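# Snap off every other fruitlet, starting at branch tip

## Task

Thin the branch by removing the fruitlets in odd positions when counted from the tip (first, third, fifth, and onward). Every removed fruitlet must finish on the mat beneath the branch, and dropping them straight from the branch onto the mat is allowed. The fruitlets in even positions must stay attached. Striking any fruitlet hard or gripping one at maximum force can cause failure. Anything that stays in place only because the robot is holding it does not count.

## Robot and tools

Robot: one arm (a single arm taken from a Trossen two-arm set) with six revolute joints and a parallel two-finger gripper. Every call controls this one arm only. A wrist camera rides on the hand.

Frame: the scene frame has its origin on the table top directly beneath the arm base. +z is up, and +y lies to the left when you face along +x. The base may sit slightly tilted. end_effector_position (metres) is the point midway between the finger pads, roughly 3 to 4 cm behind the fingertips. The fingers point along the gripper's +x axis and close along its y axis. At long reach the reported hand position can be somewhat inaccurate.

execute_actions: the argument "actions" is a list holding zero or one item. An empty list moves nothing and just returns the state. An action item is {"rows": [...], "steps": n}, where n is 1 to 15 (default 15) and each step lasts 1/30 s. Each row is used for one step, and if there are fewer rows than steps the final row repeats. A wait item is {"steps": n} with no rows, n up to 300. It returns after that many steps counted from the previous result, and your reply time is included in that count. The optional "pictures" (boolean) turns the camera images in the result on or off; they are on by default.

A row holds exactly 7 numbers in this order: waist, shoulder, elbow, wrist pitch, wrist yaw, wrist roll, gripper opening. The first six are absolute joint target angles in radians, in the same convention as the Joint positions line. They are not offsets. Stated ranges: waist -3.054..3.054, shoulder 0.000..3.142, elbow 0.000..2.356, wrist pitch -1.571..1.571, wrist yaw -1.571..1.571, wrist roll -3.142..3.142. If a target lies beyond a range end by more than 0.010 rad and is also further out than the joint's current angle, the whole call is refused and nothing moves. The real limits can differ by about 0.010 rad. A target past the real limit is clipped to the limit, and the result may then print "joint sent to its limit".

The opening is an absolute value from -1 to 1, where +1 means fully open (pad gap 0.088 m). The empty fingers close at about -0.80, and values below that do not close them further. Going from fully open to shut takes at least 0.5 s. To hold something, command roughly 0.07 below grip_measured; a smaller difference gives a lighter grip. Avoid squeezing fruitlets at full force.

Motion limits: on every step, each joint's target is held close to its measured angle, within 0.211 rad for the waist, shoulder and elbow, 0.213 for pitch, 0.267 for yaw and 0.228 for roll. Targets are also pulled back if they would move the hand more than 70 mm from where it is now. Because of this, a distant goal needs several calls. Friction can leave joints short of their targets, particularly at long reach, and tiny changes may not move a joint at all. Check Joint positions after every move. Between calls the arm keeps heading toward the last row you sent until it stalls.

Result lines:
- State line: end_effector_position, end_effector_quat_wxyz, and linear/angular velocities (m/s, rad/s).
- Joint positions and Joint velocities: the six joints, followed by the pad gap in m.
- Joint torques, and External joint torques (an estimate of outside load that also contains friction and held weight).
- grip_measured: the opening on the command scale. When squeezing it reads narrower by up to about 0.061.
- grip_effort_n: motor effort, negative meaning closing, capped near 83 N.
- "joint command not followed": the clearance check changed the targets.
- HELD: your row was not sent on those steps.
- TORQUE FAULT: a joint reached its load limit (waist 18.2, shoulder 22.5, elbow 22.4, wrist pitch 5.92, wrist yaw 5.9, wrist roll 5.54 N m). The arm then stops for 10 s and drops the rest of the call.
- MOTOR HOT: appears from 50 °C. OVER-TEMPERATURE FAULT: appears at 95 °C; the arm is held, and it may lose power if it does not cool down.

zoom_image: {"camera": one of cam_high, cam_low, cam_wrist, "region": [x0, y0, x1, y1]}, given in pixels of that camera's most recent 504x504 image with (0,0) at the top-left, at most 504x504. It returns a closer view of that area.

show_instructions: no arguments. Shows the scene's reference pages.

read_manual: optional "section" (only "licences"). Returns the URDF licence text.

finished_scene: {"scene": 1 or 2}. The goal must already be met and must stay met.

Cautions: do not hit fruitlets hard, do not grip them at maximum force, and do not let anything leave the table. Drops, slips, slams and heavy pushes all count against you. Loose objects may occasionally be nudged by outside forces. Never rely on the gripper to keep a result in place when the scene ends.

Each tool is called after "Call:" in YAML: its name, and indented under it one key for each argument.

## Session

Call:
execute_actions:
  actions: []

Scene clock: 0.00 s of 4200.00 s.
end_effector_position=(+0.2314, -0.1137, +0.1306) grip_measured=+0.562 grip_effort_n=n/a end_effector_quat_wxyz=(+0.461, +0.536, +0.463, -0.535) end_effector_velocity=(-0.003, +0.002, +0.001) end_effector_angular_velocity=(+0.005, +0.013, -0.004)
Joint positions: [-0.658  2.355  0.996 -0.724 -0.607  0.939  0.067]
Joint velocities: [-0.002 -0.002  0.002 -0.022  0.007 -0.007 -0.   ]
Joint torques (N m, as the arm reports them, + toward a larger angle): no reading
External joint torques (N m, as the arm's controller estimates them; a push from outside toward a larger angle lowers the number): no reading
Motor temperatures (°C, as the motors report them): [33 28 29 26 26 26]
Heat: hottest waist 33 °C (+0.0 °C/min).

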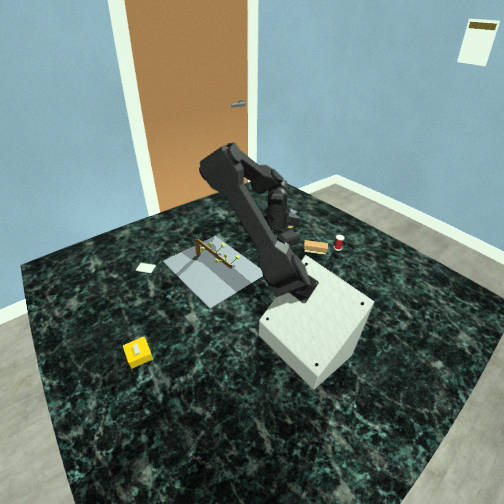

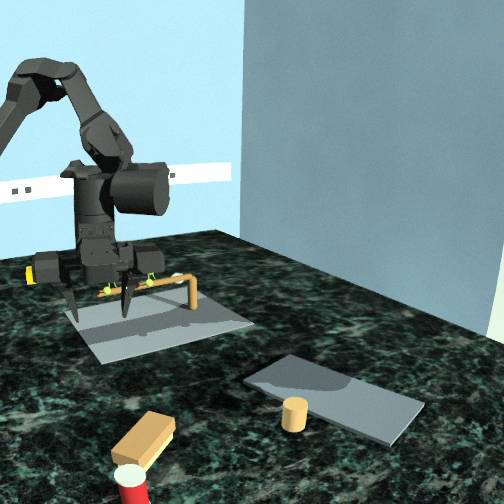

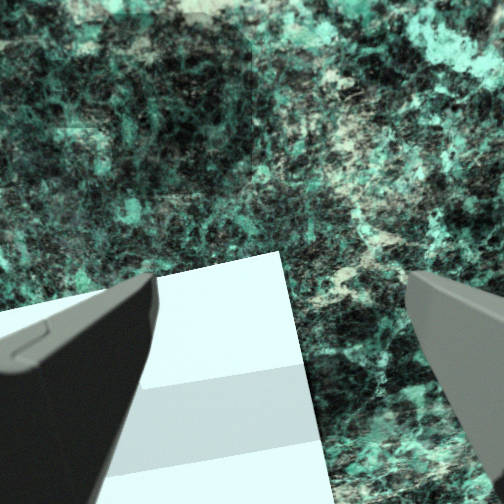

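Call:
show_instructions:

Reference images for this scene: manual page 1, manual page 2, manual page 3, manual page 4.

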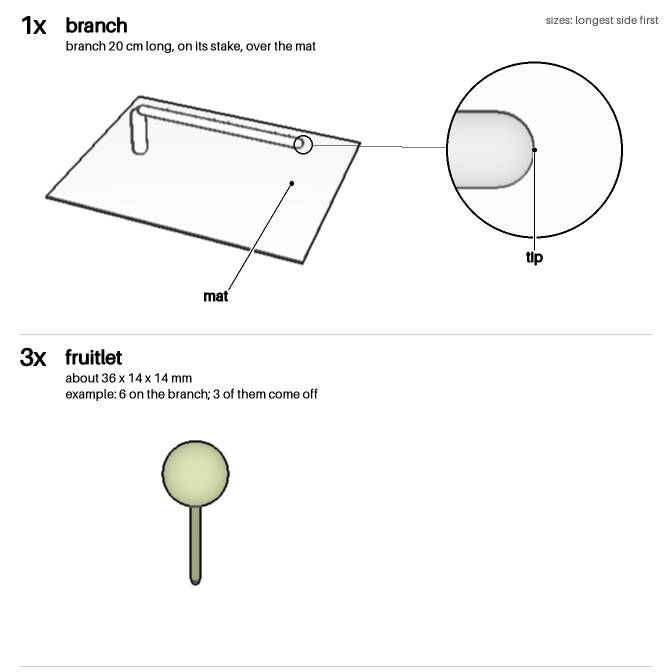

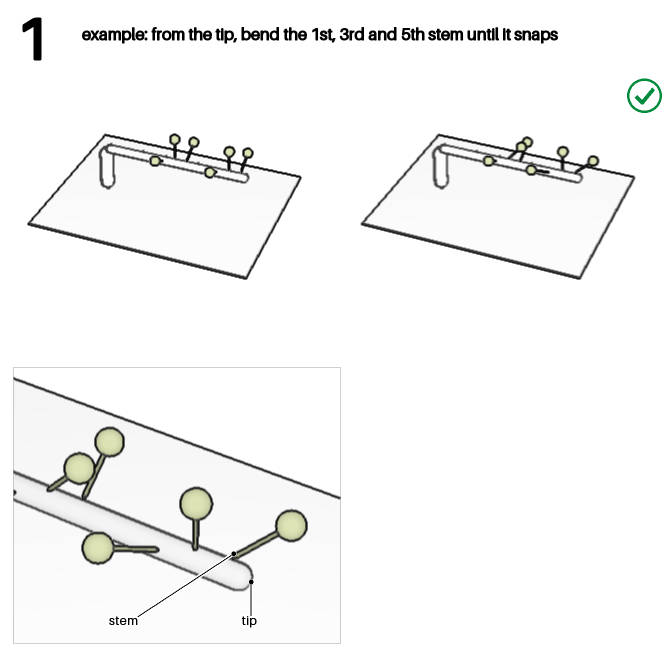

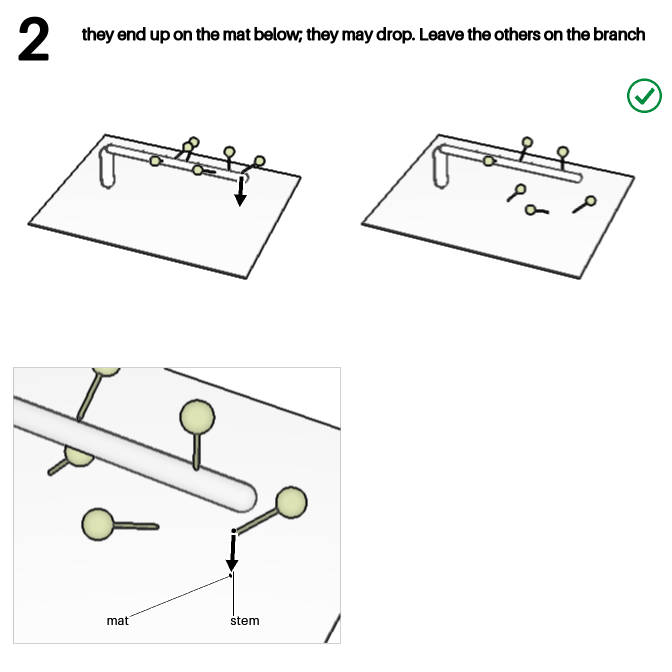

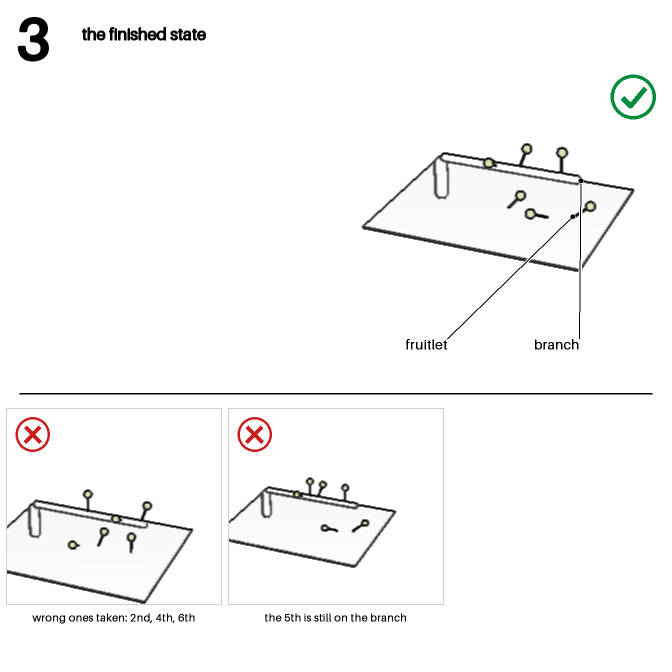

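Call:
execute_actions:
  actions:
    - {"rows":[[-0.658,2.28,0.99,-0.72,-0.62,0.9,0.7],[-0.655,2.2,0.98,-0.71,-0.63,0.85,0.8],[-0.65,2.12,0.96,-0.69,-0.65,0.78,0.9],[-0.64,2.05,0.94,-0.67,-0.67,0.71,1],[-0.63,1.98,0.92,-0.65,-0.69,0.64,1],[-0.615,1.92,0.90,-0.62,-0.71,0.56,1],[-0.6,1.86,0.875,-0.59,-0.73,0.48,1],[-0.58,1.81,0.85,-0.56,-0.75,0.4,1],[-0.56,1.76,0.825,-0.53,-0.77,0.32,1],[-0.54,1.71,0.8,-0.5,-0.79,0.24,1],[-0.52,1.67,0.78,-0.48,-0.81,0.16,1],[-0.5,1.63,0.76,-0.455,-0.825,0.09,1],[-0.485,1.6,0.745,-0.435,-0.84,0.03,1],[-0.475,1.575,0.73,-0.42,-0.85,-0.02,1],[-0.4667,1.5567,0.7206,-0.41,-0.8556,-0.057,1]],"steps":15}
  pictures: false

Call:
execute_actions:
  actions:
    - {"steps":20}

Scene clock: 21.67 s of 4200.00 s.
end_effector_position=(+0.3043, +0.0192, +0.2215) grip_measured=+0.979 grip_effort_n=12.3 end_effector_quat_wxyz=(+0.850, +0.117, +0.505, -0.092) end_effector_velocity=(+0.010, +0.276, +0.040) end_effector_angular_velocity=(-1.007, -0.378, +2.750)
Joint positions: [-0.499  1.641  0.775 -0.457 -0.824  0.162  0.087]
Joint velocities: [ 0.418 -1.028 -0.452  0.491 -0.374 -1.824  0.002]
Joint torques (N m, as the arm reports them, + toward a larger angle): [-3.66 -2.7   3.67  0.8   0.01 -0.24]
External joint torques (N m, as the arm's controller estimates them; a push from outside toward a larger angle lowers the number): [ 0.96 -0.67 -0.62 -0.05 -0.1  -0.25]
Motor temperatures (°C, as the motors report them): [34 29 29 26 26 26]
Heat: hottest waist 34 °C (+2.8 °C/min).
Steps of this call (steps 1 to 90: nothing new was sent; then 18.17 s passed at rest; steps 91 to 105: all 15 steps of this action). Readings (joint positions):
91: [-0.658 2.346 0.995 -0.724 -0.607 0.933]
92: [-0.658 2.323 0.990 -0.722 -0.609 0.913]
94: [-0.656 2.237 0.966 -0.706 -0.629 0.834]
98: [-0.623 2.001 0.918 -0.618 -0.700 0.597]
105: the state above

Scene clock: 22.33 s of 4200.00 s.
end_effector_position=(+0.3021, +0.0383, +0.2220) grip_measured=+0.984 grip_effort_n=12.8 end_effector_quat_wxyz=(+0.867, +0.003, +0.499, -0.004) end_effector_velocity=(-0.004, -0.002, -0.003) end_effector_angular_velocity=(+0.001, +0.016, -0.016)
Joint positions: [-0.469  1.564  0.73  -0.412 -0.853 -0.05   0.087]
Joint velocities: [-0.002  0.002 -0.002 -0.022  0.007 -0.007 -0.   ]
Joint torques (N m, as the arm reports them, + toward a larger angle): [-3.07 -3.83  4.33  0.9  -0.15 -0.27]
External joint torques (N m, as the arm's controller estimates them; a push from outside toward a larger angle lowers the number): [ 0.85 -1.06 -0.66 -0.04 -0.13 -0.27]
Motor temperatures (°C, as the motors report them): [34 29 30 26 26 26]
Heat: hottest waist 34 °C (+2.7 °C/min).
Steps of this call (steps 1 to 20: the robot went on to your last target). Readings (joint positions):
1: [-0.487 1.614 0.764 -0.445 -0.834 0.102]
2: [-0.479 1.595 0.755 -0.435 -0.841 0.057]
4: [-0.473 1.577 0.743 -0.424 -0.847 0.005]
8: [-0.471 1.569 0.732 -0.416 -0.850 -0.036]
20: the state above

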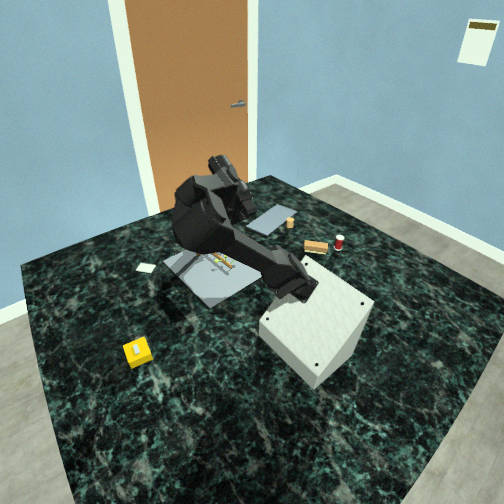

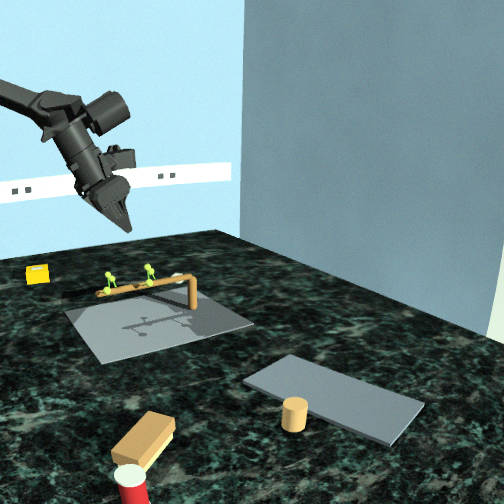

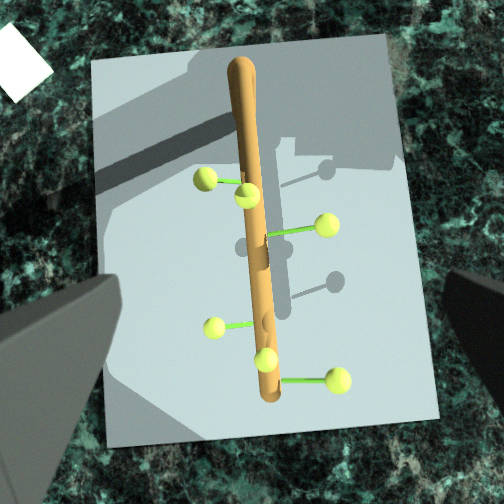

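Call:
zoom_image:
  camera: "cam_low"
  region: [70, 245, 230, 345]

Call:
zoom_image:
  camera: "cam_wrist"
  region: [170, 150, 390, 420]

Region (70, 245, 230, 345) of cam_low's 504x504 image, scaled by 3.150, with more detail than that image has; it fills the top 315 rows of this view, and the rest is white.

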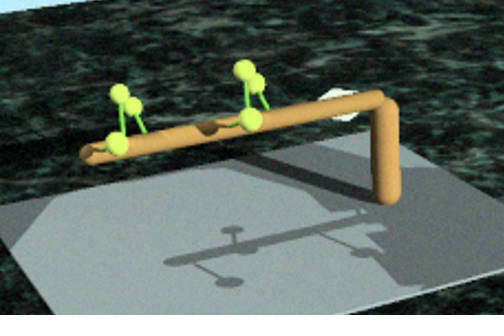

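Region (170, 150, 390, 420) of cam_wrist's 504x504 image, scaled by 1.867, with more detail than that image has; it fills the left 411 columns of this view, and the rest is white.

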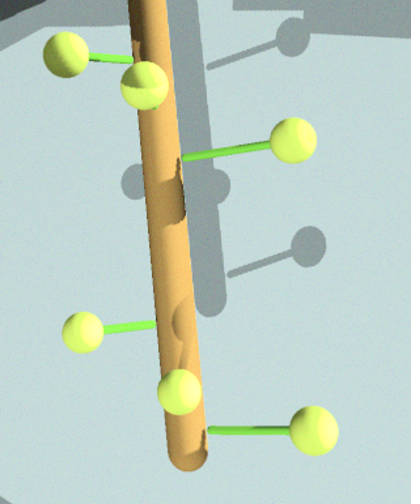

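Call:
execute_actions:
  actions:
    - {"rows":[[-0.463,1.6,0.76,-0.46,-0.84,-0.09,0.8],[-0.457,1.64,0.79,-0.51,-0.828,-0.13,0.6],[-0.451,1.68,0.82,-0.56,-0.815,-0.17,0.4],[-0.445,1.72,0.85,-0.61,-0.803,-0.21,0.2],[-0.439,1.76,0.88,-0.66,-0.79,-0.25,0],[-0.433,1.8,0.91,-0.71,-0.778,-0.29,-0.2],[-0.427,1.84,0.94,-0.76,-0.765,-0.33,-0.4],[-0.421,1.88,0.97,-0.81,-0.752,-0.365,-0.6],[-0.415,1.915,0.995,-0.85,-0.74,-0.4,-0.8],[-0.41,1.945,1.02,-0.89,-0.73,-0.43,-0.8],[-0.405,1.975,1.04,-0.92,-0.72,-0.455,-0.8],[-0.4,2.006,1.064,-0.954,-0.711,-0.477,-0.8]],"steps":15}
  pictures: false

Call:
execute_actions:
  actions:
    - {"steps":15}

Scene clock: 65.73 s of 4200.00 s.
end_effector_position=(+0.2837, +0.0066, +0.1727) grip_measured=-0.664 grip_effort_n=-4.0 end_effector_quat_wxyz=(+0.720, +0.003, +0.694, -0.006) end_effector_velocity=(-0.045, -0.016, -0.041) end_effector_angular_velocity=(+0.082, +0.483, -0.004)
Joint positions: [-0.406  1.973  1.033 -0.915 -0.723 -0.443  0.006]
Joint velocities: [ 0.051  0.335  0.212 -0.462  0.125 -0.344 -0.105]
Joint torques (N m, as the arm reports them, + toward a larger angle): [-4.24 -4.17  5.57 -0.02  0.02 -0.26]
External joint torques (N m, as the arm's controller estimates them; a push from outside toward a larger angle lowers the number): [ 0.99  1.    1.13 -0.25  0.09 -0.24]
Motor temperatures (°C, as the motors report them): [34 29 30 27 26 26]
Heat: hottest waist 34 °C (+0.0 °C/min).
Steps of this call (steps 1 to 15: the robot went on to your last target; steps 16 to 90: nothing new was sent; then 39.90 s passed at rest; steps 91 to 105: all 15 steps of this action). Readings (joint positions):
91: [-0.469 1.568 0.733 -0.422 -0.853 -0.059]
92: [-0.467 1.580 0.744 -0.446 -0.849 -0.077]
94: [-0.460 1.630 0.785 -0.513 -0.832 -0.130]
98: [-0.439 1.775 0.892 -0.689 -0.785 -0.268]
105: the state above

Scene clock: 66.23 s of 4200.00 s.
end_effector_position=(+0.2824, +0.0058, +0.1716) grip_measured=-0.797 grip_effort_n=-15.1 end_effector_quat_wxyz=(+0.710, +0.003, +0.704, -0.002) end_effector_velocity=(-0.002, +0.003, +0.001) end_effector_angular_velocity=(+0.013, +0.006, -0.020)
Joint positions: [-0.403  1.996  1.056 -0.951 -0.714 -0.47   0.   ]
Joint velocities: [-0.002 -0.002  0.002 -0.022 -0.007  0.007  0.   ]
Joint torques (N m, as the arm reports them, + toward a larger angle): [-4.15 -3.49  5.21 -0.03  0.07 -0.27]
External joint torques (N m, as the arm's controller estimates them; a push from outside toward a larger angle lowers the number): [ 1.09  1.21  1.11 -0.28  0.11 -0.27]
Motor temperatures (°C, as the motors report them): [34 29 30 27 26 26]
Heat: hottest waist 34 °C (+0.0 °C/min).
Steps of this call (steps 1 to 15: the robot went on to your last target). Readings (joint positions):
1: [-0.404 1.981 1.038 -0.927 -0.720 -0.451]
2: [-0.403 1.986 1.042 -0.934 -0.719 -0.457]
4: [-0.403 1.990 1.049 -0.942 -0.716 -0.463]
8: [-0.403 1.994 1.055 -0.949 -0.715 -0.468]
15: the state above

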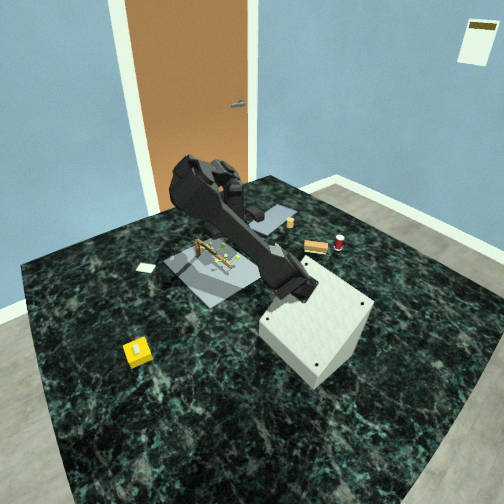

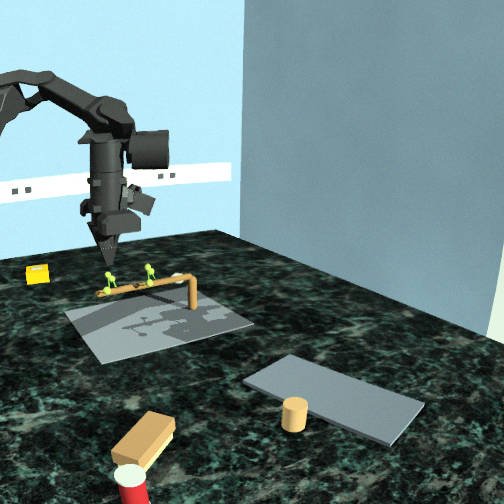

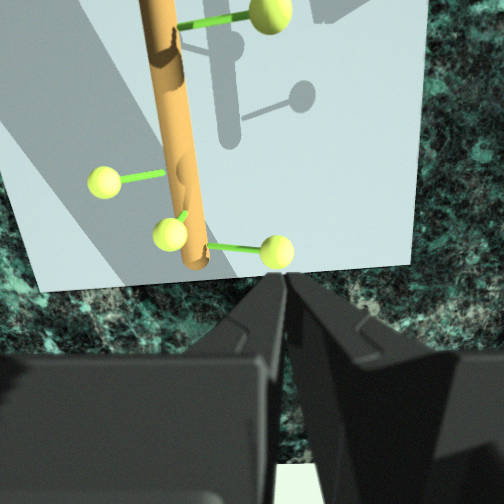

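Call:
execute_actions:
  actions:
    - {"rows":[[-0.395,2.005,1.045,-0.93,-0.716,-0.46,-0.8],[-0.387,2.01,1.035,-0.91,-0.718,-0.45,-0.8],[-0.379,2.015,1.025,-0.89,-0.72,-0.44,-0.8],[-0.371,2.02,1.015,-0.87,-0.722,-0.43,-0.8],[-0.363,2.025,1.006,-0.85,-0.724,-0.42,-0.8],[-0.355,2.03,0.997,-0.83,-0.726,-0.41,-0.8],[-0.347,2.035,0.989,-0.812,-0.728,-0.4,-0.8],[-0.34,2.039,0.982,-0.795,-0.729,-0.392,-0.8],[-0.334,2.043,0.976,-0.78,-0.731,-0.384,-0.8],[-0.329,2.046,0.971,-0.768,-0.732,-0.378,-0.8],[-0.324,2.049,0.966,-0.756,-0.733,-0.372,-0.8],[-0.319,2.052,0.961,-0.744,-0.734,-0.366,-0.8],[-0.314,2.055,0.956,-0.732,-0.735,-0.36,-0.8],[-0.309,2.058,0.951,-0.72,-0.736,-0.354,-0.8],[-0.304,2.061,0.946,-0.708,-0.737,-0.348,-0.8]],"steps":15}

Scene clock: 92.93 s of 4200.00 s.
end_effector_position=(+0.2823, +0.0016, +0.1309) grip_measured=-0.797 grip_effort_n=-15.1 end_effector_quat_wxyz=(+0.709, -0.003, +0.705, -0.002) end_effector_velocity=(-0.002, -0.000, -0.067) end_effector_angular_velocity=(+0.012, -0.012, +0.040)
Joint positions: [-0.319  2.043  0.967 -0.743 -0.731 -0.371  0.   ]
Joint velocities: [ 0.144  0.076 -0.149  0.359 -0.051  0.154  0.   ]
Joint torques (N m, as the arm reports them, + toward a larger angle): [-4.21 -3.57  3.09  0.25 -0.14  0.21]
External joint torques (N m, as the arm's controller estimates them; a push from outside toward a larger angle lowers the number): [ 1.09  1.28 -0.54  0.   -0.12  0.21]
Motor temperatures (°C, as the motors report them): [35 29 31 26 26 26]
Heat: hottest waist 35 °C (+1.0 °C/min).
Steps of this call (steps 1 to 15: the robot went on to your last target; steps 16 to 90: nothing new was sent; then 23.20 s passed at rest; steps 91 to 105: all 15 steps of this action). Readings (joint positions):
91: [-0.402 1.996 1.056 -0.951 -0.714 -0.470]
92: [-0.401 1.996 1.054 -0.941 -0.714 -0.470]
94: [-0.392 1.999 1.045 -0.910 -0.715 -0.457]
98: [-0.362 2.017 1.011 -0.842 -0.722 -0.421]
105: the state above

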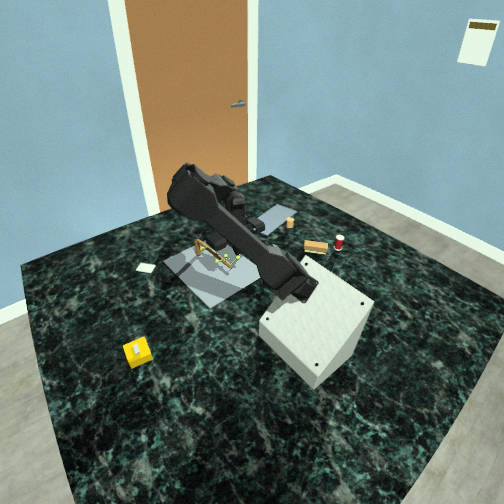

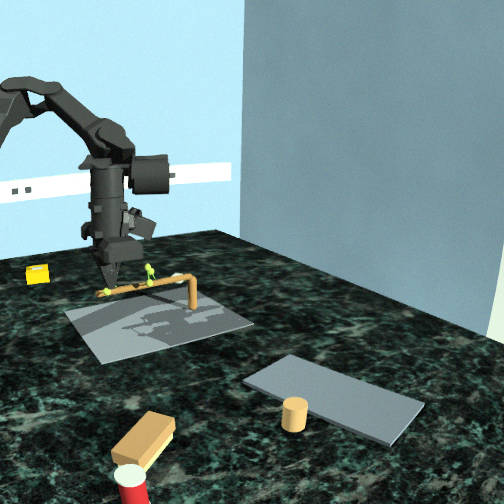

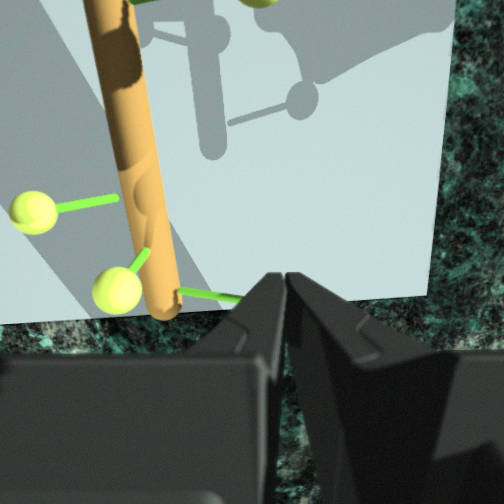

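Call:
execute_actions:
  actions:
    - {"rows":[[-0.298,2.06,0.938,-0.705,-0.737,-0.343,-0.8],[-0.295,2.061,0.933,-0.7,-0.738,-0.34,-0.8],[-0.292,2.062,0.93,-0.693,-0.739,-0.336,-0.8],[-0.289,2.064,0.927,-0.686,-0.74,-0.333,-0.8],[-0.286,2.065,0.925,-0.68,-0.74,-0.33,-0.8],[-0.283,2.067,0.923,-0.673,-0.741,-0.326,-0.8],[-0.28,2.068,0.92,-0.667,-0.742,-0.323,-0.8],[-0.277,2.07,0.918,-0.66,-0.742,-0.319,-0.8],[-0.274,2.071,0.916,-0.654,-0.743,-0.316,-0.8],[-0.271,2.073,0.913,-0.647,-0.744,-0.312,-0.8],[-0.268,2.074,0.911,-0.641,-0.744,-0.309,-0.8],[-0.265,2.076,0.909,-0.634,-0.745,-0.305,-0.8],[-0.262,2.077,0.907,-0.628,-0.746,-0.302,-0.8],[-0.259,2.079,0.904,-0.621,-0.746,-0.298,-0.8],[-0.257,2.08,0.902,-0.615,-0.747,-0.295,-0.8]],"steps":15}

Call:
execute_actions:
  actions:
    - {"steps":10}

Scene clock: 108.33 s of 4200.00 s.
end_effector_position=(+0.2782, +0.0030, +0.1083) grip_measured=-0.797 grip_effort_n=-15.1 end_effector_quat_wxyz=(+0.706, -0.002, +0.708, -0.000) end_effector_velocity=(-0.005, +0.003, -0.035) end_effector_angular_velocity=(+0.006, +0.006, +0.040)
Joint positions: [-0.266  2.066  0.915 -0.634 -0.742 -0.31   0.   ]
Joint velocities: [ 0.085  0.042 -0.076  0.183 -0.022  0.066  0.   ]
Joint torques (N m, as the arm reports them, + toward a larger angle): [-4.31 -3.61  2.76  0.25 -0.17  0.22]
External joint torques (N m, as the arm's controller estimates them; a push from outside toward a larger angle lowers the number): [ 0.99  1.26 -0.54  0.01 -0.14  0.22]
Motor temperatures (°C, as the motors report them): [35 29 30 26 26 26]
Heat: hottest waist 35 °C (+1.0 °C/min).
Steps of this call (steps 1 to 30: the robot went on to your last target; steps 31 to 90: nothing new was sent; then 11.90 s passed at rest; steps 91 to 105: all 15 steps of this action). Readings (joint positions):
91: [-0.306 2.050 0.952 -0.709 -0.734 -0.353]
92: [-0.305 2.050 0.950 -0.707 -0.734 -0.351]
94: [-0.300 2.051 0.943 -0.700 -0.735 -0.346]
98: [-0.287 2.056 0.932 -0.678 -0.737 -0.334]
105: the state above

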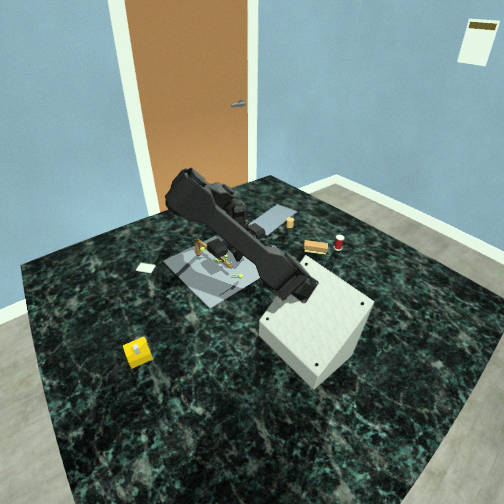

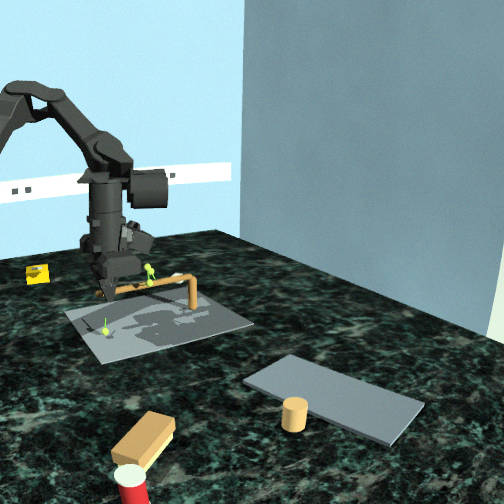

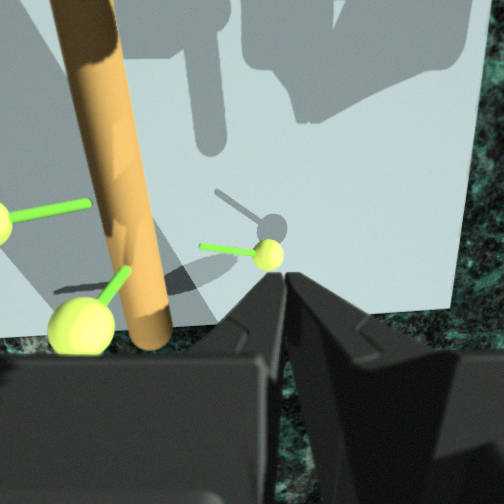

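Scene clock: 108.67 s of 4200.00 s.
end_effector_position=(+0.2780, +0.0030, +0.1054) grip_measured=-0.797 grip_effort_n=-15.1 end_effector_quat_wxyz=(+0.706, -0.002, +0.708, -0.000) end_effector_velocity=(-0.000, -0.001, +0.001) end_effector_angular_velocity=(+0.006, -0.009, -0.011)
Joint positions: [-0.26   2.07   0.909 -0.618 -0.744 -0.302  0.   ]
Joint velocities: [-0.007 -0.002 -0.007  0.007 -0.007  0.007  0.   ]
Joint torques (N m, as the arm reports them, + toward a larger angle): [-4.18 -3.62  2.72  0.27 -0.15  0.22]
External joint torques (N m, as the arm's controller estimates them; a push from outside toward a larger angle lowers the number): [ 1.08  1.27 -0.52  0.03 -0.12  0.22]
Motor temperatures (°C, as the motors report them): [35 29 30 26 26 26]
Heat: hottest waist 35 °C (+1.0 °C/min).
Steps of this call (steps 1 to 10: the robot went on to your last target). Readings (joint positions):
1: [-0.264 2.068 0.913 -0.629 -0.743 -0.308]
2: [-0.262 2.068 0.912 -0.626 -0.743 -0.306]
4: [-0.260 2.069 0.910 -0.622 -0.744 -0.304]
8: [-0.260 2.070 0.909 -0.619 -0.744 -0.302]
10: the state above

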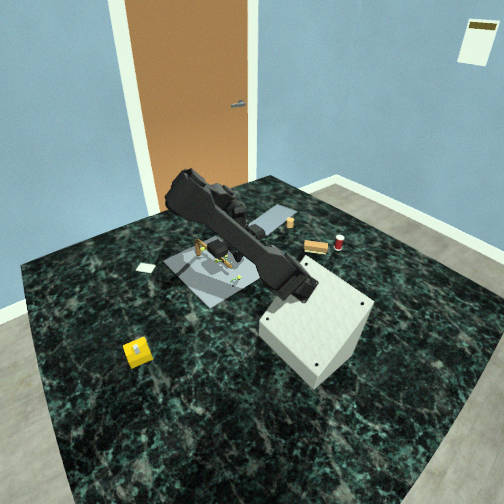

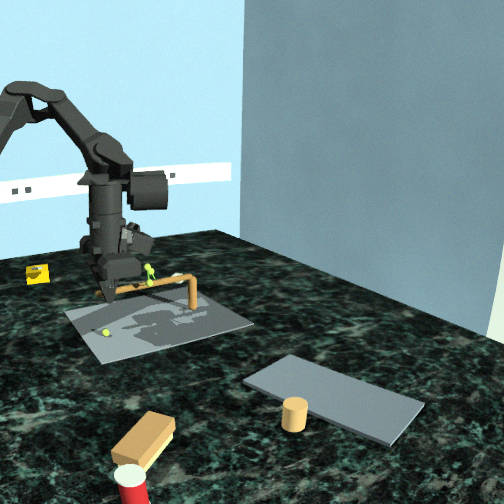

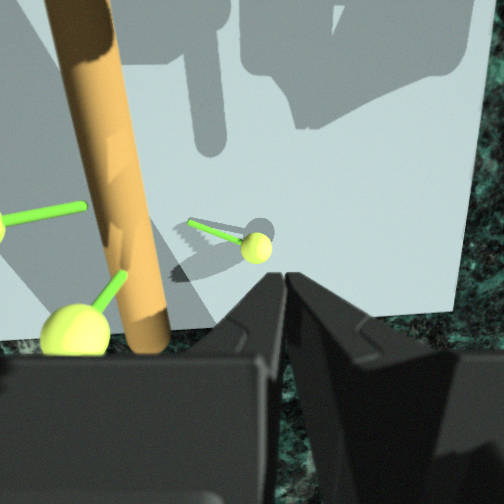

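Call:
execute_actions:
  actions:
    - {"rows":[[-0.28,2.06,0.925,-0.665,-0.74,-0.33,-0.8],[-0.3,2.05,0.945,-0.71,-0.735,-0.355,-0.8],[-0.32,2.04,0.965,-0.76,-0.73,-0.38,-0.8],[-0.34,2.03,0.985,-0.81,-0.725,-0.405,-0.8],[-0.36,2.02,1.01,-0.86,-0.72,-0.43,-0.8],[-0.38,2.01,1.035,-0.91,-0.715,-0.455,-0.8],[-0.4,1.995,1.06,-0.96,-0.71,-0.48,-0.8],[-0.42,1.98,1.082,-1.0,-0.707,-0.505,-0.8],[-0.42,1.975,1.085,-1.01,-0.707,-0.505,-0.8],[-0.395,1.96,1.097,-1.015,-0.715,-0.472,-0.8],[-0.37,1.945,1.109,-1.02,-0.722,-0.44,-0.8],[-0.345,1.93,1.121,-1.025,-0.73,-0.407,-0.8],[-0.32,1.915,1.133,-1.03,-0.737,-0.374,-0.8],[-0.294,1.9,1.145,-1.035,-0.745,-0.34,-0.8],[-0.267,1.885,1.156,-1.04,-0.752,-0.307,-0.8]],"steps":15}
  pictures: false

Call:
execute_actions:
  actions:
    - {"rows":[[-0.267,1.885,1.156,-1.04,-0.752,-0.307,-0.8],[-0.267,1.885,1.156,-1.04,-0.752,-0.307,-0.8],[-0.267,1.885,1.156,-1.04,-0.752,-0.307,-0.8],[-0.267,1.885,1.156,-1.04,-0.752,-0.307,-0.8],[-0.267,1.885,1.156,-1.04,-0.752,-0.307,-0.8],[-0.26,1.892,1.148,-1.025,-0.752,-0.297,-0.8],[-0.252,1.898,1.14,-1.008,-0.753,-0.286,-0.8],[-0.244,1.904,1.132,-0.99,-0.753,-0.275,-0.8],[-0.236,1.91,1.124,-0.973,-0.754,-0.264,-0.8],[-0.228,1.916,1.116,-0.955,-0.754,-0.253,-0.8],[-0.22,1.922,1.108,-0.938,-0.755,-0.243,-0.8]],"steps":15}
  pictures: false

Call:
execute_actions:
  actions:
    - {"steps":10}

Scene clock: 129.53 s of 4200.00 s.
end_effector_position=(+0.2968, +0.0392, +0.1819) grip_measured=-0.797 grip_effort_n=-15.1 end_effector_quat_wxyz=(+0.711, +0.001, +0.703, -0.003) end_effector_velocity=(+0.087, +0.287, -0.009) end_effector_angular_velocity=(+0.046, +0.084, +0.072)
Joint positions: [-0.335  1.932  1.119 -1.014 -0.732 -0.381  0.   ]
Joint velocities: [ 0.735 -0.408  0.344 -0.242 -0.198  0.799  0.   ]
Joint torques (N m, as the arm reports them, + toward a larger angle): [-3.85 -5.89  5.13 -0.07 -0.19  0.21]
External joint torques (N m, as the arm's controller estimates them; a push from outside toward a larger angle lowers the number): [ 1.07 -1.16  1.08 -0.28 -0.13  0.22]
Motor temperatures (°C, as the motors report them): [36 29 30 26 26 26]
Heat: hottest waist 36 °C (+2.0 °C/min).
Steps of this call (steps 1 to 30: the robot went on to your last target; steps 31 to 90: nothing new was sent; then 17.37 s passed at rest; steps 91 to 105: all 15 steps of this action). Readings (joint positions):
91: [-0.261 2.070 0.910 -0.624 -0.744 -0.302]
92: [-0.266 2.070 0.916 -0.648 -0.744 -0.313]
94: [-0.290 2.064 0.936 -0.717 -0.738 -0.349]
98: [-0.367 2.029 1.014 -0.886 -0.719 -0.438]
105: the state above

Scene clock: 130.03 s of 4200.00 s.
end_effector_position=(+0.3060, +0.0664, +0.1629) grip_measured=-0.797 grip_effort_n=-15.1 end_effector_quat_wxyz=(+0.707, -0.004, +0.707, +0.002) end_effector_velocity=(-0.017, -0.009, -0.037) end_effector_angular_velocity=(+0.018, +0.077, -0.056)
Joint positions: [-0.224  1.91   1.118 -0.951 -0.752 -0.256  0.   ]
Joint velocities: [ 0.051  0.056 -0.085  0.081 -0.007  0.051  0.   ]
Joint torques (N m, as the arm reports them, + toward a larger angle): [-4.63 -4.07  3.67  0.33 -0.14  0.22]
External joint torques (N m, as the arm's controller estimates them; a push from outside toward a larger angle lowers the number): [ 1.14  1.11 -0.52  0.04 -0.11  0.22]
Motor temperatures (°C, as the motors report them): [36 29 30 26 26 26]
Heat: hottest waist 36 °C (+2.0 °C/min).
Steps of this call (steps 1 to 15: all 15 steps of this action). Readings (joint positions):
1: [-0.311 1.920 1.129 -1.020 -0.739 -0.362]
2: [-0.293 1.910 1.137 -1.025 -0.744 -0.348]
4: [-0.272 1.896 1.147 -1.031 -0.749 -0.332]
8: [-0.263 1.893 1.147 -1.019 -0.749 -0.304]
15: the state above

Scene clock: 130.37 s of 4200.00 s.
end_effector_position=(+0.3066, +0.0656, +0.1615) grip_measured=-0.797 grip_effort_n=-15.1 end_effector_quat_wxyz=(+0.708, -0.003, +0.706, +0.001) end_effector_velocity=(+0.001, +0.001, +0.002) end_effector_angular_velocity=(+0.005, -0.012, -0.001)
Joint positions: [-0.222  1.912  1.115 -0.941 -0.752 -0.25   0.   ]
Joint velocities: [-0.002 -0.007 -0.002  0.007 -0.007  0.007  0.   ]
Joint torques (N m, as the arm reports them, + toward a larger angle): [-4.41 -3.67  3.35  0.24 -0.14  0.22]
External joint torques (N m, as the arm's controller estimates them; a push from outside toward a larger angle lowers the number): [ 1.08  1.2  -0.56  0.01 -0.12  0.22]
Motor temperatures (°C, as the motors report them): [36 29 30 26 26 26]
Heat: hottest waist 36 °C (+2.0 °C/min).
Steps of this call (steps 1 to 10: the robot went on to your last target). Readings (joint positions):
1: [-0.223 1.912 1.117 -0.948 -0.752 -0.254]
2: [-0.222 1.912 1.116 -0.946 -0.752 -0.253]
4: [-0.222 1.912 1.115 -0.943 -0.752 -0.251]
8: [-0.222 1.912 1.115 -0.941 -0.752 -0.250]
10: the state above

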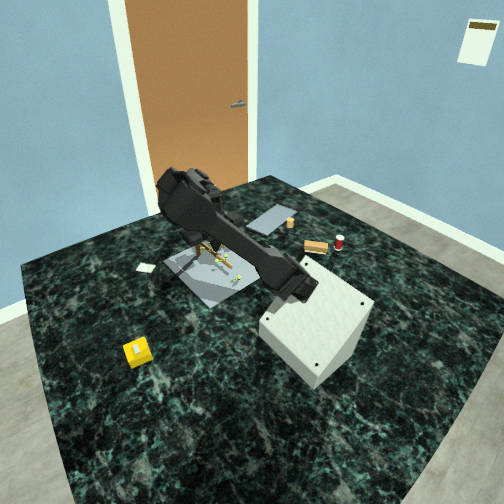

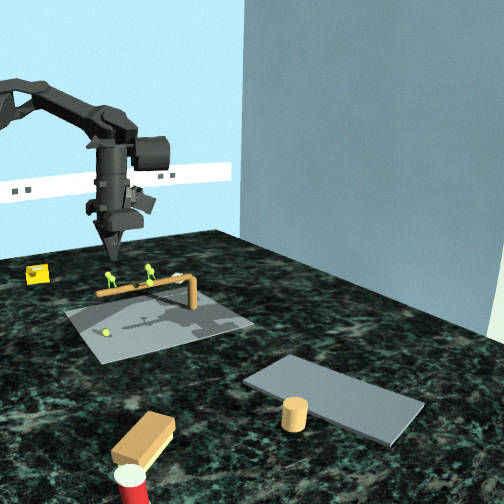

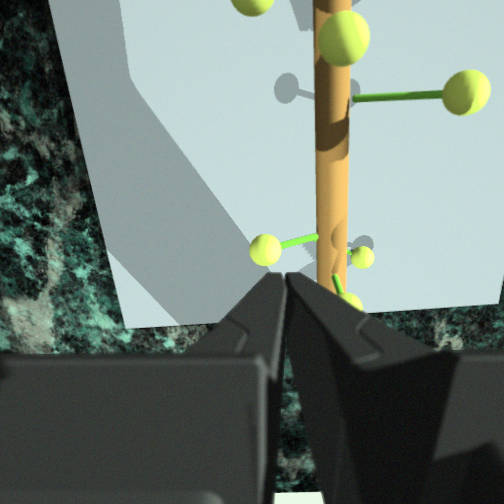

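Call:
execute_actions:
  actions:
    - {"rows":[[-0.217,1.922,1.112,-0.93,-0.753,-0.243,-0.8],[-0.212,1.926,1.109,-0.92,-0.753,-0.237,-0.8],[-0.207,1.929,1.106,-0.91,-0.754,-0.231,-0.8],[-0.202,1.932,1.103,-0.9,-0.754,-0.225,-0.8],[-0.197,1.934,1.1,-0.89,-0.755,-0.219,-0.8],[-0.192,1.936,1.097,-0.88,-0.755,-0.213,-0.8],[-0.188,1.938,1.094,-0.87,-0.756,-0.207,-0.8],[-0.184,1.94,1.091,-0.861,-0.756,-0.201,-0.8],[-0.181,1.942,1.088,-0.853,-0.757,-0.196,-0.8],[-0.178,1.944,1.085,-0.846,-0.757,-0.191,-0.8],[-0.175,1.946,1.082,-0.839,-0.758,-0.186,-0.8],[-0.172,1.947,1.079,-0.832,-0.758,-0.182,-0.8],[-0.169,1.948,1.077,-0.826,-0.759,-0.178,-0.8],[-0.167,1.949,1.075,-0.82,-0.759,-0.174,-0.8],[-0.165,1.95,1.073,-0.815,-0.76,-0.17,-0.8]],"steps":15}

Scene clock: 156.53 s of 4200.00 s.
end_effector_position=(+0.3120, +0.0655, +0.1414) grip_measured=-0.797 grip_effort_n=-15.1 end_effector_quat_wxyz=(+0.710, -0.008, +0.704, +0.002) end_effector_velocity=(+0.003, -0.001, -0.034) end_effector_angular_velocity=(-0.002, -0.007, -0.014)
Joint positions: [-0.174  1.937  1.086 -0.834 -0.755 -0.188  0.   ]
Joint velocities: [ 0.076  0.032 -0.071  0.183 -0.007  0.125  0.   ]
Joint torques (N m, as the arm reports them, + toward a larger angle): [-4.49 -3.88  3.17  0.28 -0.14  0.21]
External joint torques (N m, as the arm's controller estimates them; a push from outside toward a larger angle lowers the number): [ 1.09  1.24 -0.65  0.   -0.12  0.21]
Motor temperatures (°C, as the motors report them): [36 29 30 26 26 26]
Heat: hottest waist 36 °C (+1.0 °C/min).
Steps of this call (steps 1 to 30: the robot went on to your last target; steps 31 to 90: nothing new was sent; then 22.67 s passed at rest; steps 91 to 105: all 15 steps of this action). Readings (joint positions):
91: [-0.222 1.912 1.115 -0.939 -0.752 -0.249]
92: [-0.221 1.913 1.115 -0.934 -0.752 -0.248]
94: [-0.216 1.915 1.115 -0.920 -0.752 -0.241]
98: [-0.198 1.924 1.106 -0.886 -0.752 -0.222]
105: the state above

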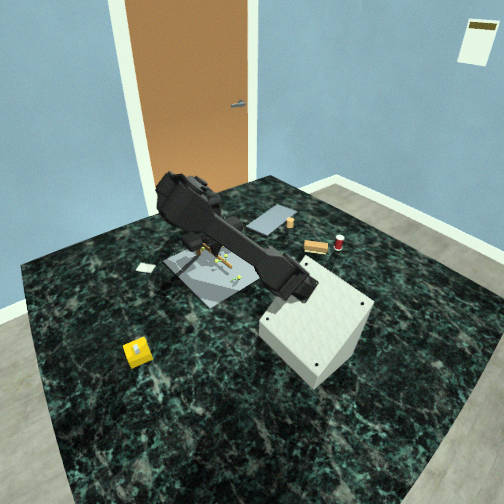

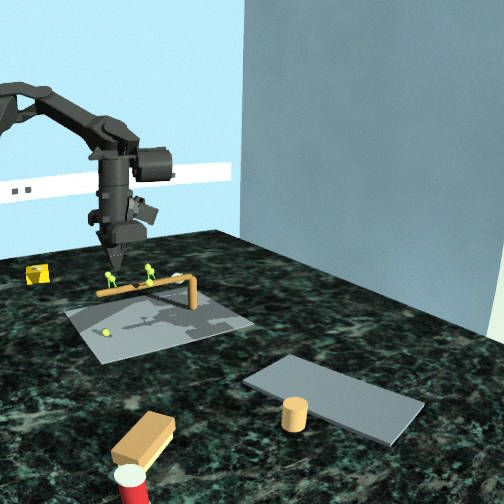

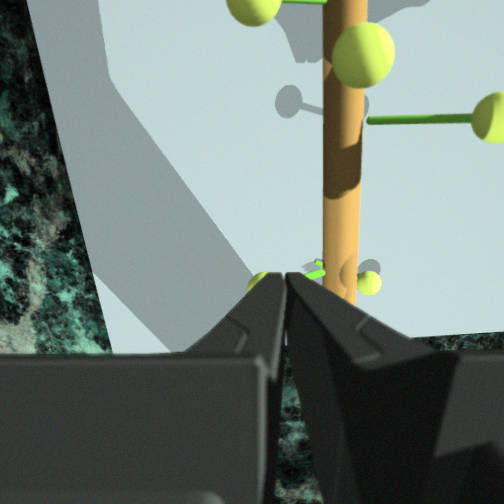

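Call:
execute_actions:
  actions:
    - {"rows":[[-0.16,1.94,1.072,-0.815,-0.76,-0.165,-0.8],[-0.156,1.94,1.07,-0.815,-0.76,-0.16,-0.8],[-0.156,1.94,1.07,-0.815,-0.76,-0.16,-0.8],[-0.152,1.942,1.067,-0.806,-0.761,-0.154,-0.8],[-0.147,1.944,1.063,-0.797,-0.761,-0.147,-0.8],[-0.142,1.945,1.06,-0.788,-0.762,-0.14,-0.8],[-0.137,1.946,1.056,-0.779,-0.762,-0.133,-0.8],[-0.132,1.947,1.053,-0.77,-0.763,-0.126,-0.8],[-0.127,1.948,1.049,-0.761,-0.763,-0.119,-0.8],[-0.122,1.949,1.046,-0.752,-0.764,-0.112,-0.8],[-0.117,1.95,1.042,-0.743,-0.764,-0.105,-0.8],[-0.112,1.951,1.039,-0.734,-0.765,-0.098,-0.8],[-0.107,1.952,1.035,-0.725,-0.765,-0.091,-0.8],[-0.102,1.953,1.032,-0.716,-0.766,-0.084,-0.8],[-0.097,1.954,1.028,-0.707,-0.766,-0.077,-0.8]],"steps":15}

Scene clock: 168.93 s of 4200.00 s.
end_effector_position=(+0.3118, +0.0728, +0.1208) grip_measured=-0.797 grip_effort_n=-15.1 end_effector_quat_wxyz=(+0.709, -0.007, +0.705, +0.002) end_effector_velocity=(-0.005, +0.013, -0.049) end_effector_angular_velocity=(+0.001, +0.009, -0.044)
Joint positions: [-0.112  1.94   1.045 -0.732 -0.762 -0.101  0.   ]
Joint velocities: [ 0.139  0.017 -0.105  0.242 -0.007  0.227  0.   ]
Joint torques (N m, as the arm reports them, + toward a larger angle): [-4.44 -3.79  2.87  0.25 -0.13  0.22]
External joint torques (N m, as the arm's controller estimates them; a push from outside toward a larger angle lowers the number): [ 1.18  1.31 -0.59  0.02 -0.13  0.22]
Motor temperatures (°C, as the motors report them): [36 29 30 26 26 26]
Heat: hottest waist 36 °C (+1.0 °C/min).
Steps of this call (steps 1 to 30: the robot went on to your last target; steps 31 to 90: nothing new was sent; then 8.90 s passed at rest; steps 91 to 105: all 15 steps of this action). Readings (joint positions):
91: [-0.167 1.939 1.080 -0.817 -0.757 -0.175]
92: [-0.166 1.939 1.080 -0.817 -0.757 -0.173]
94: [-0.161 1.939 1.078 -0.815 -0.757 -0.168]
98: [-0.147 1.939 1.068 -0.791 -0.758 -0.148]
105: the state above

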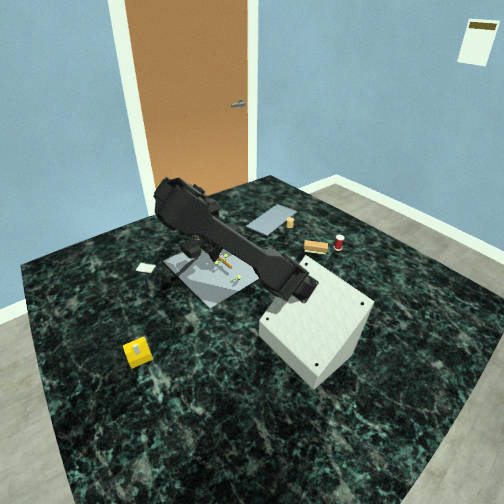

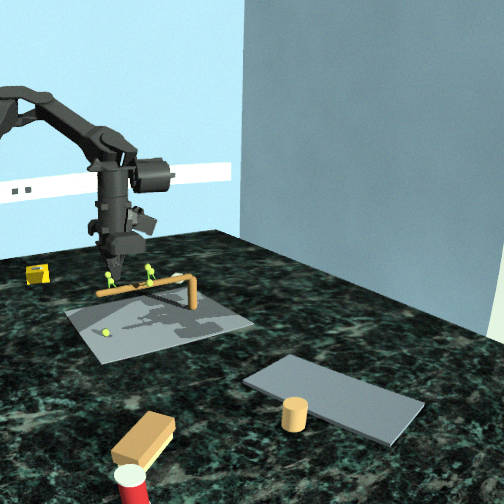

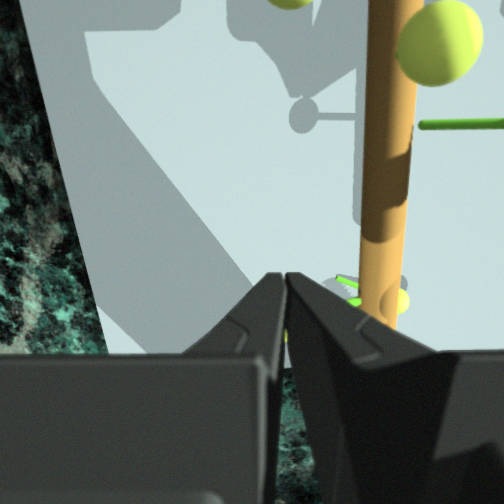

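Call:
execute_actions:
  actions: []

Call:
zoom_image:
  camera: "cam_low"
  region: [40, 200, 300, 380]

Scene clock: 190.53 s of 4200.00 s.
end_effector_position=(+0.3113, +0.0738, +0.1161) grip_measured=-0.797 grip_effort_n=-15.1 end_effector_quat_wxyz=(+0.709, -0.006, +0.705, +0.001) end_effector_velocity=(-0.004, +0.001, +0.001) end_effector_angular_velocity=(+0.009, +0.013, -0.024)
Joint positions: [-0.1    1.943  1.035 -0.71  -0.763 -0.083  0.   ]
Joint velocities: [-0.002 -0.002 -0.002 -0.022 -0.007  0.007  0.   ]
Joint torques (N m, as the arm reports them, + toward a larger angle): [-4.44 -3.87  2.87  0.26 -0.13  0.22]
External joint torques (N m, as the arm's controller estimates them; a push from outside toward a larger angle lowers the number): [ 1.13  1.3  -0.53  0.04 -0.12  0.22]
Motor temperatures (°C, as the motors report them): [37 29 30 26 26 26]
Heat: hottest waist 37 °C (+1.0 °C/min).
Steps of this call (steps 1 to 30: the robot went on to your last target; steps 31 to 90: nothing new was sent; then 18.60 s passed at rest). Readings (joint positions):
1: [-0.108 1.941 1.042 -0.726 -0.762 -0.096]
2: [-0.104 1.942 1.040 -0.721 -0.763 -0.093]
4: [-0.101 1.943 1.037 -0.716 -0.763 -0.088]
8: [-0.100 1.943 1.036 -0.711 -0.763 -0.085]
90: the state above
The arm was judged still, so your last target was given up. Only a new action makes it travel on or press farther. Fingers that are still opening or closing keep moving.

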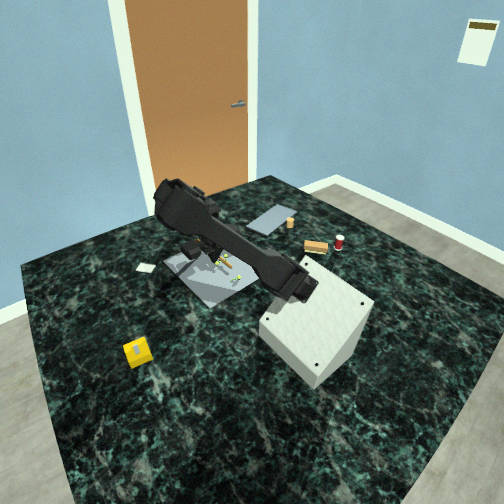

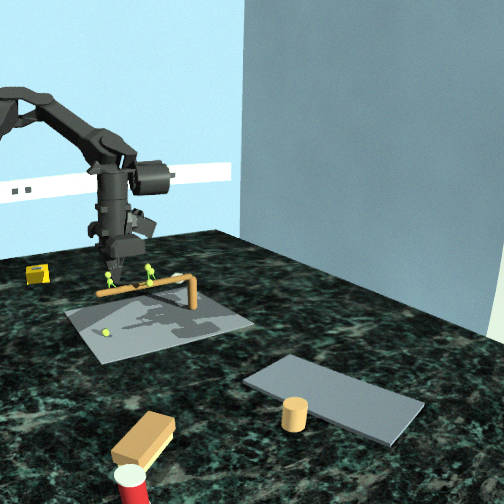

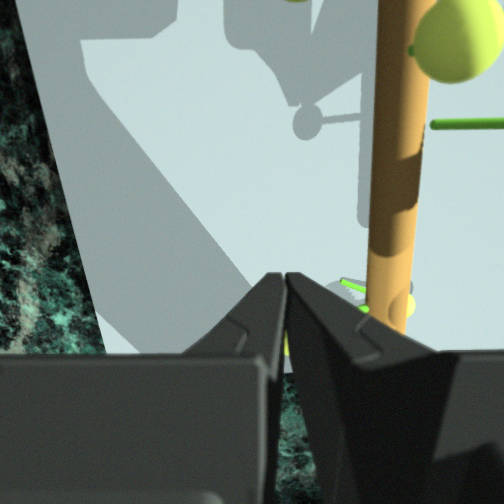

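Region (40, 200, 300, 380) of cam_low's 504x504 image, scaled by 1.938, with more detail than that image has; it fills the top 349 rows of this view, and the rest is white.

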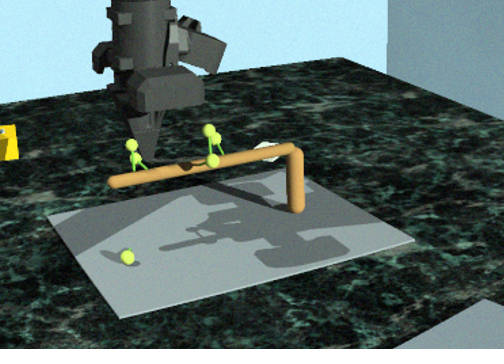

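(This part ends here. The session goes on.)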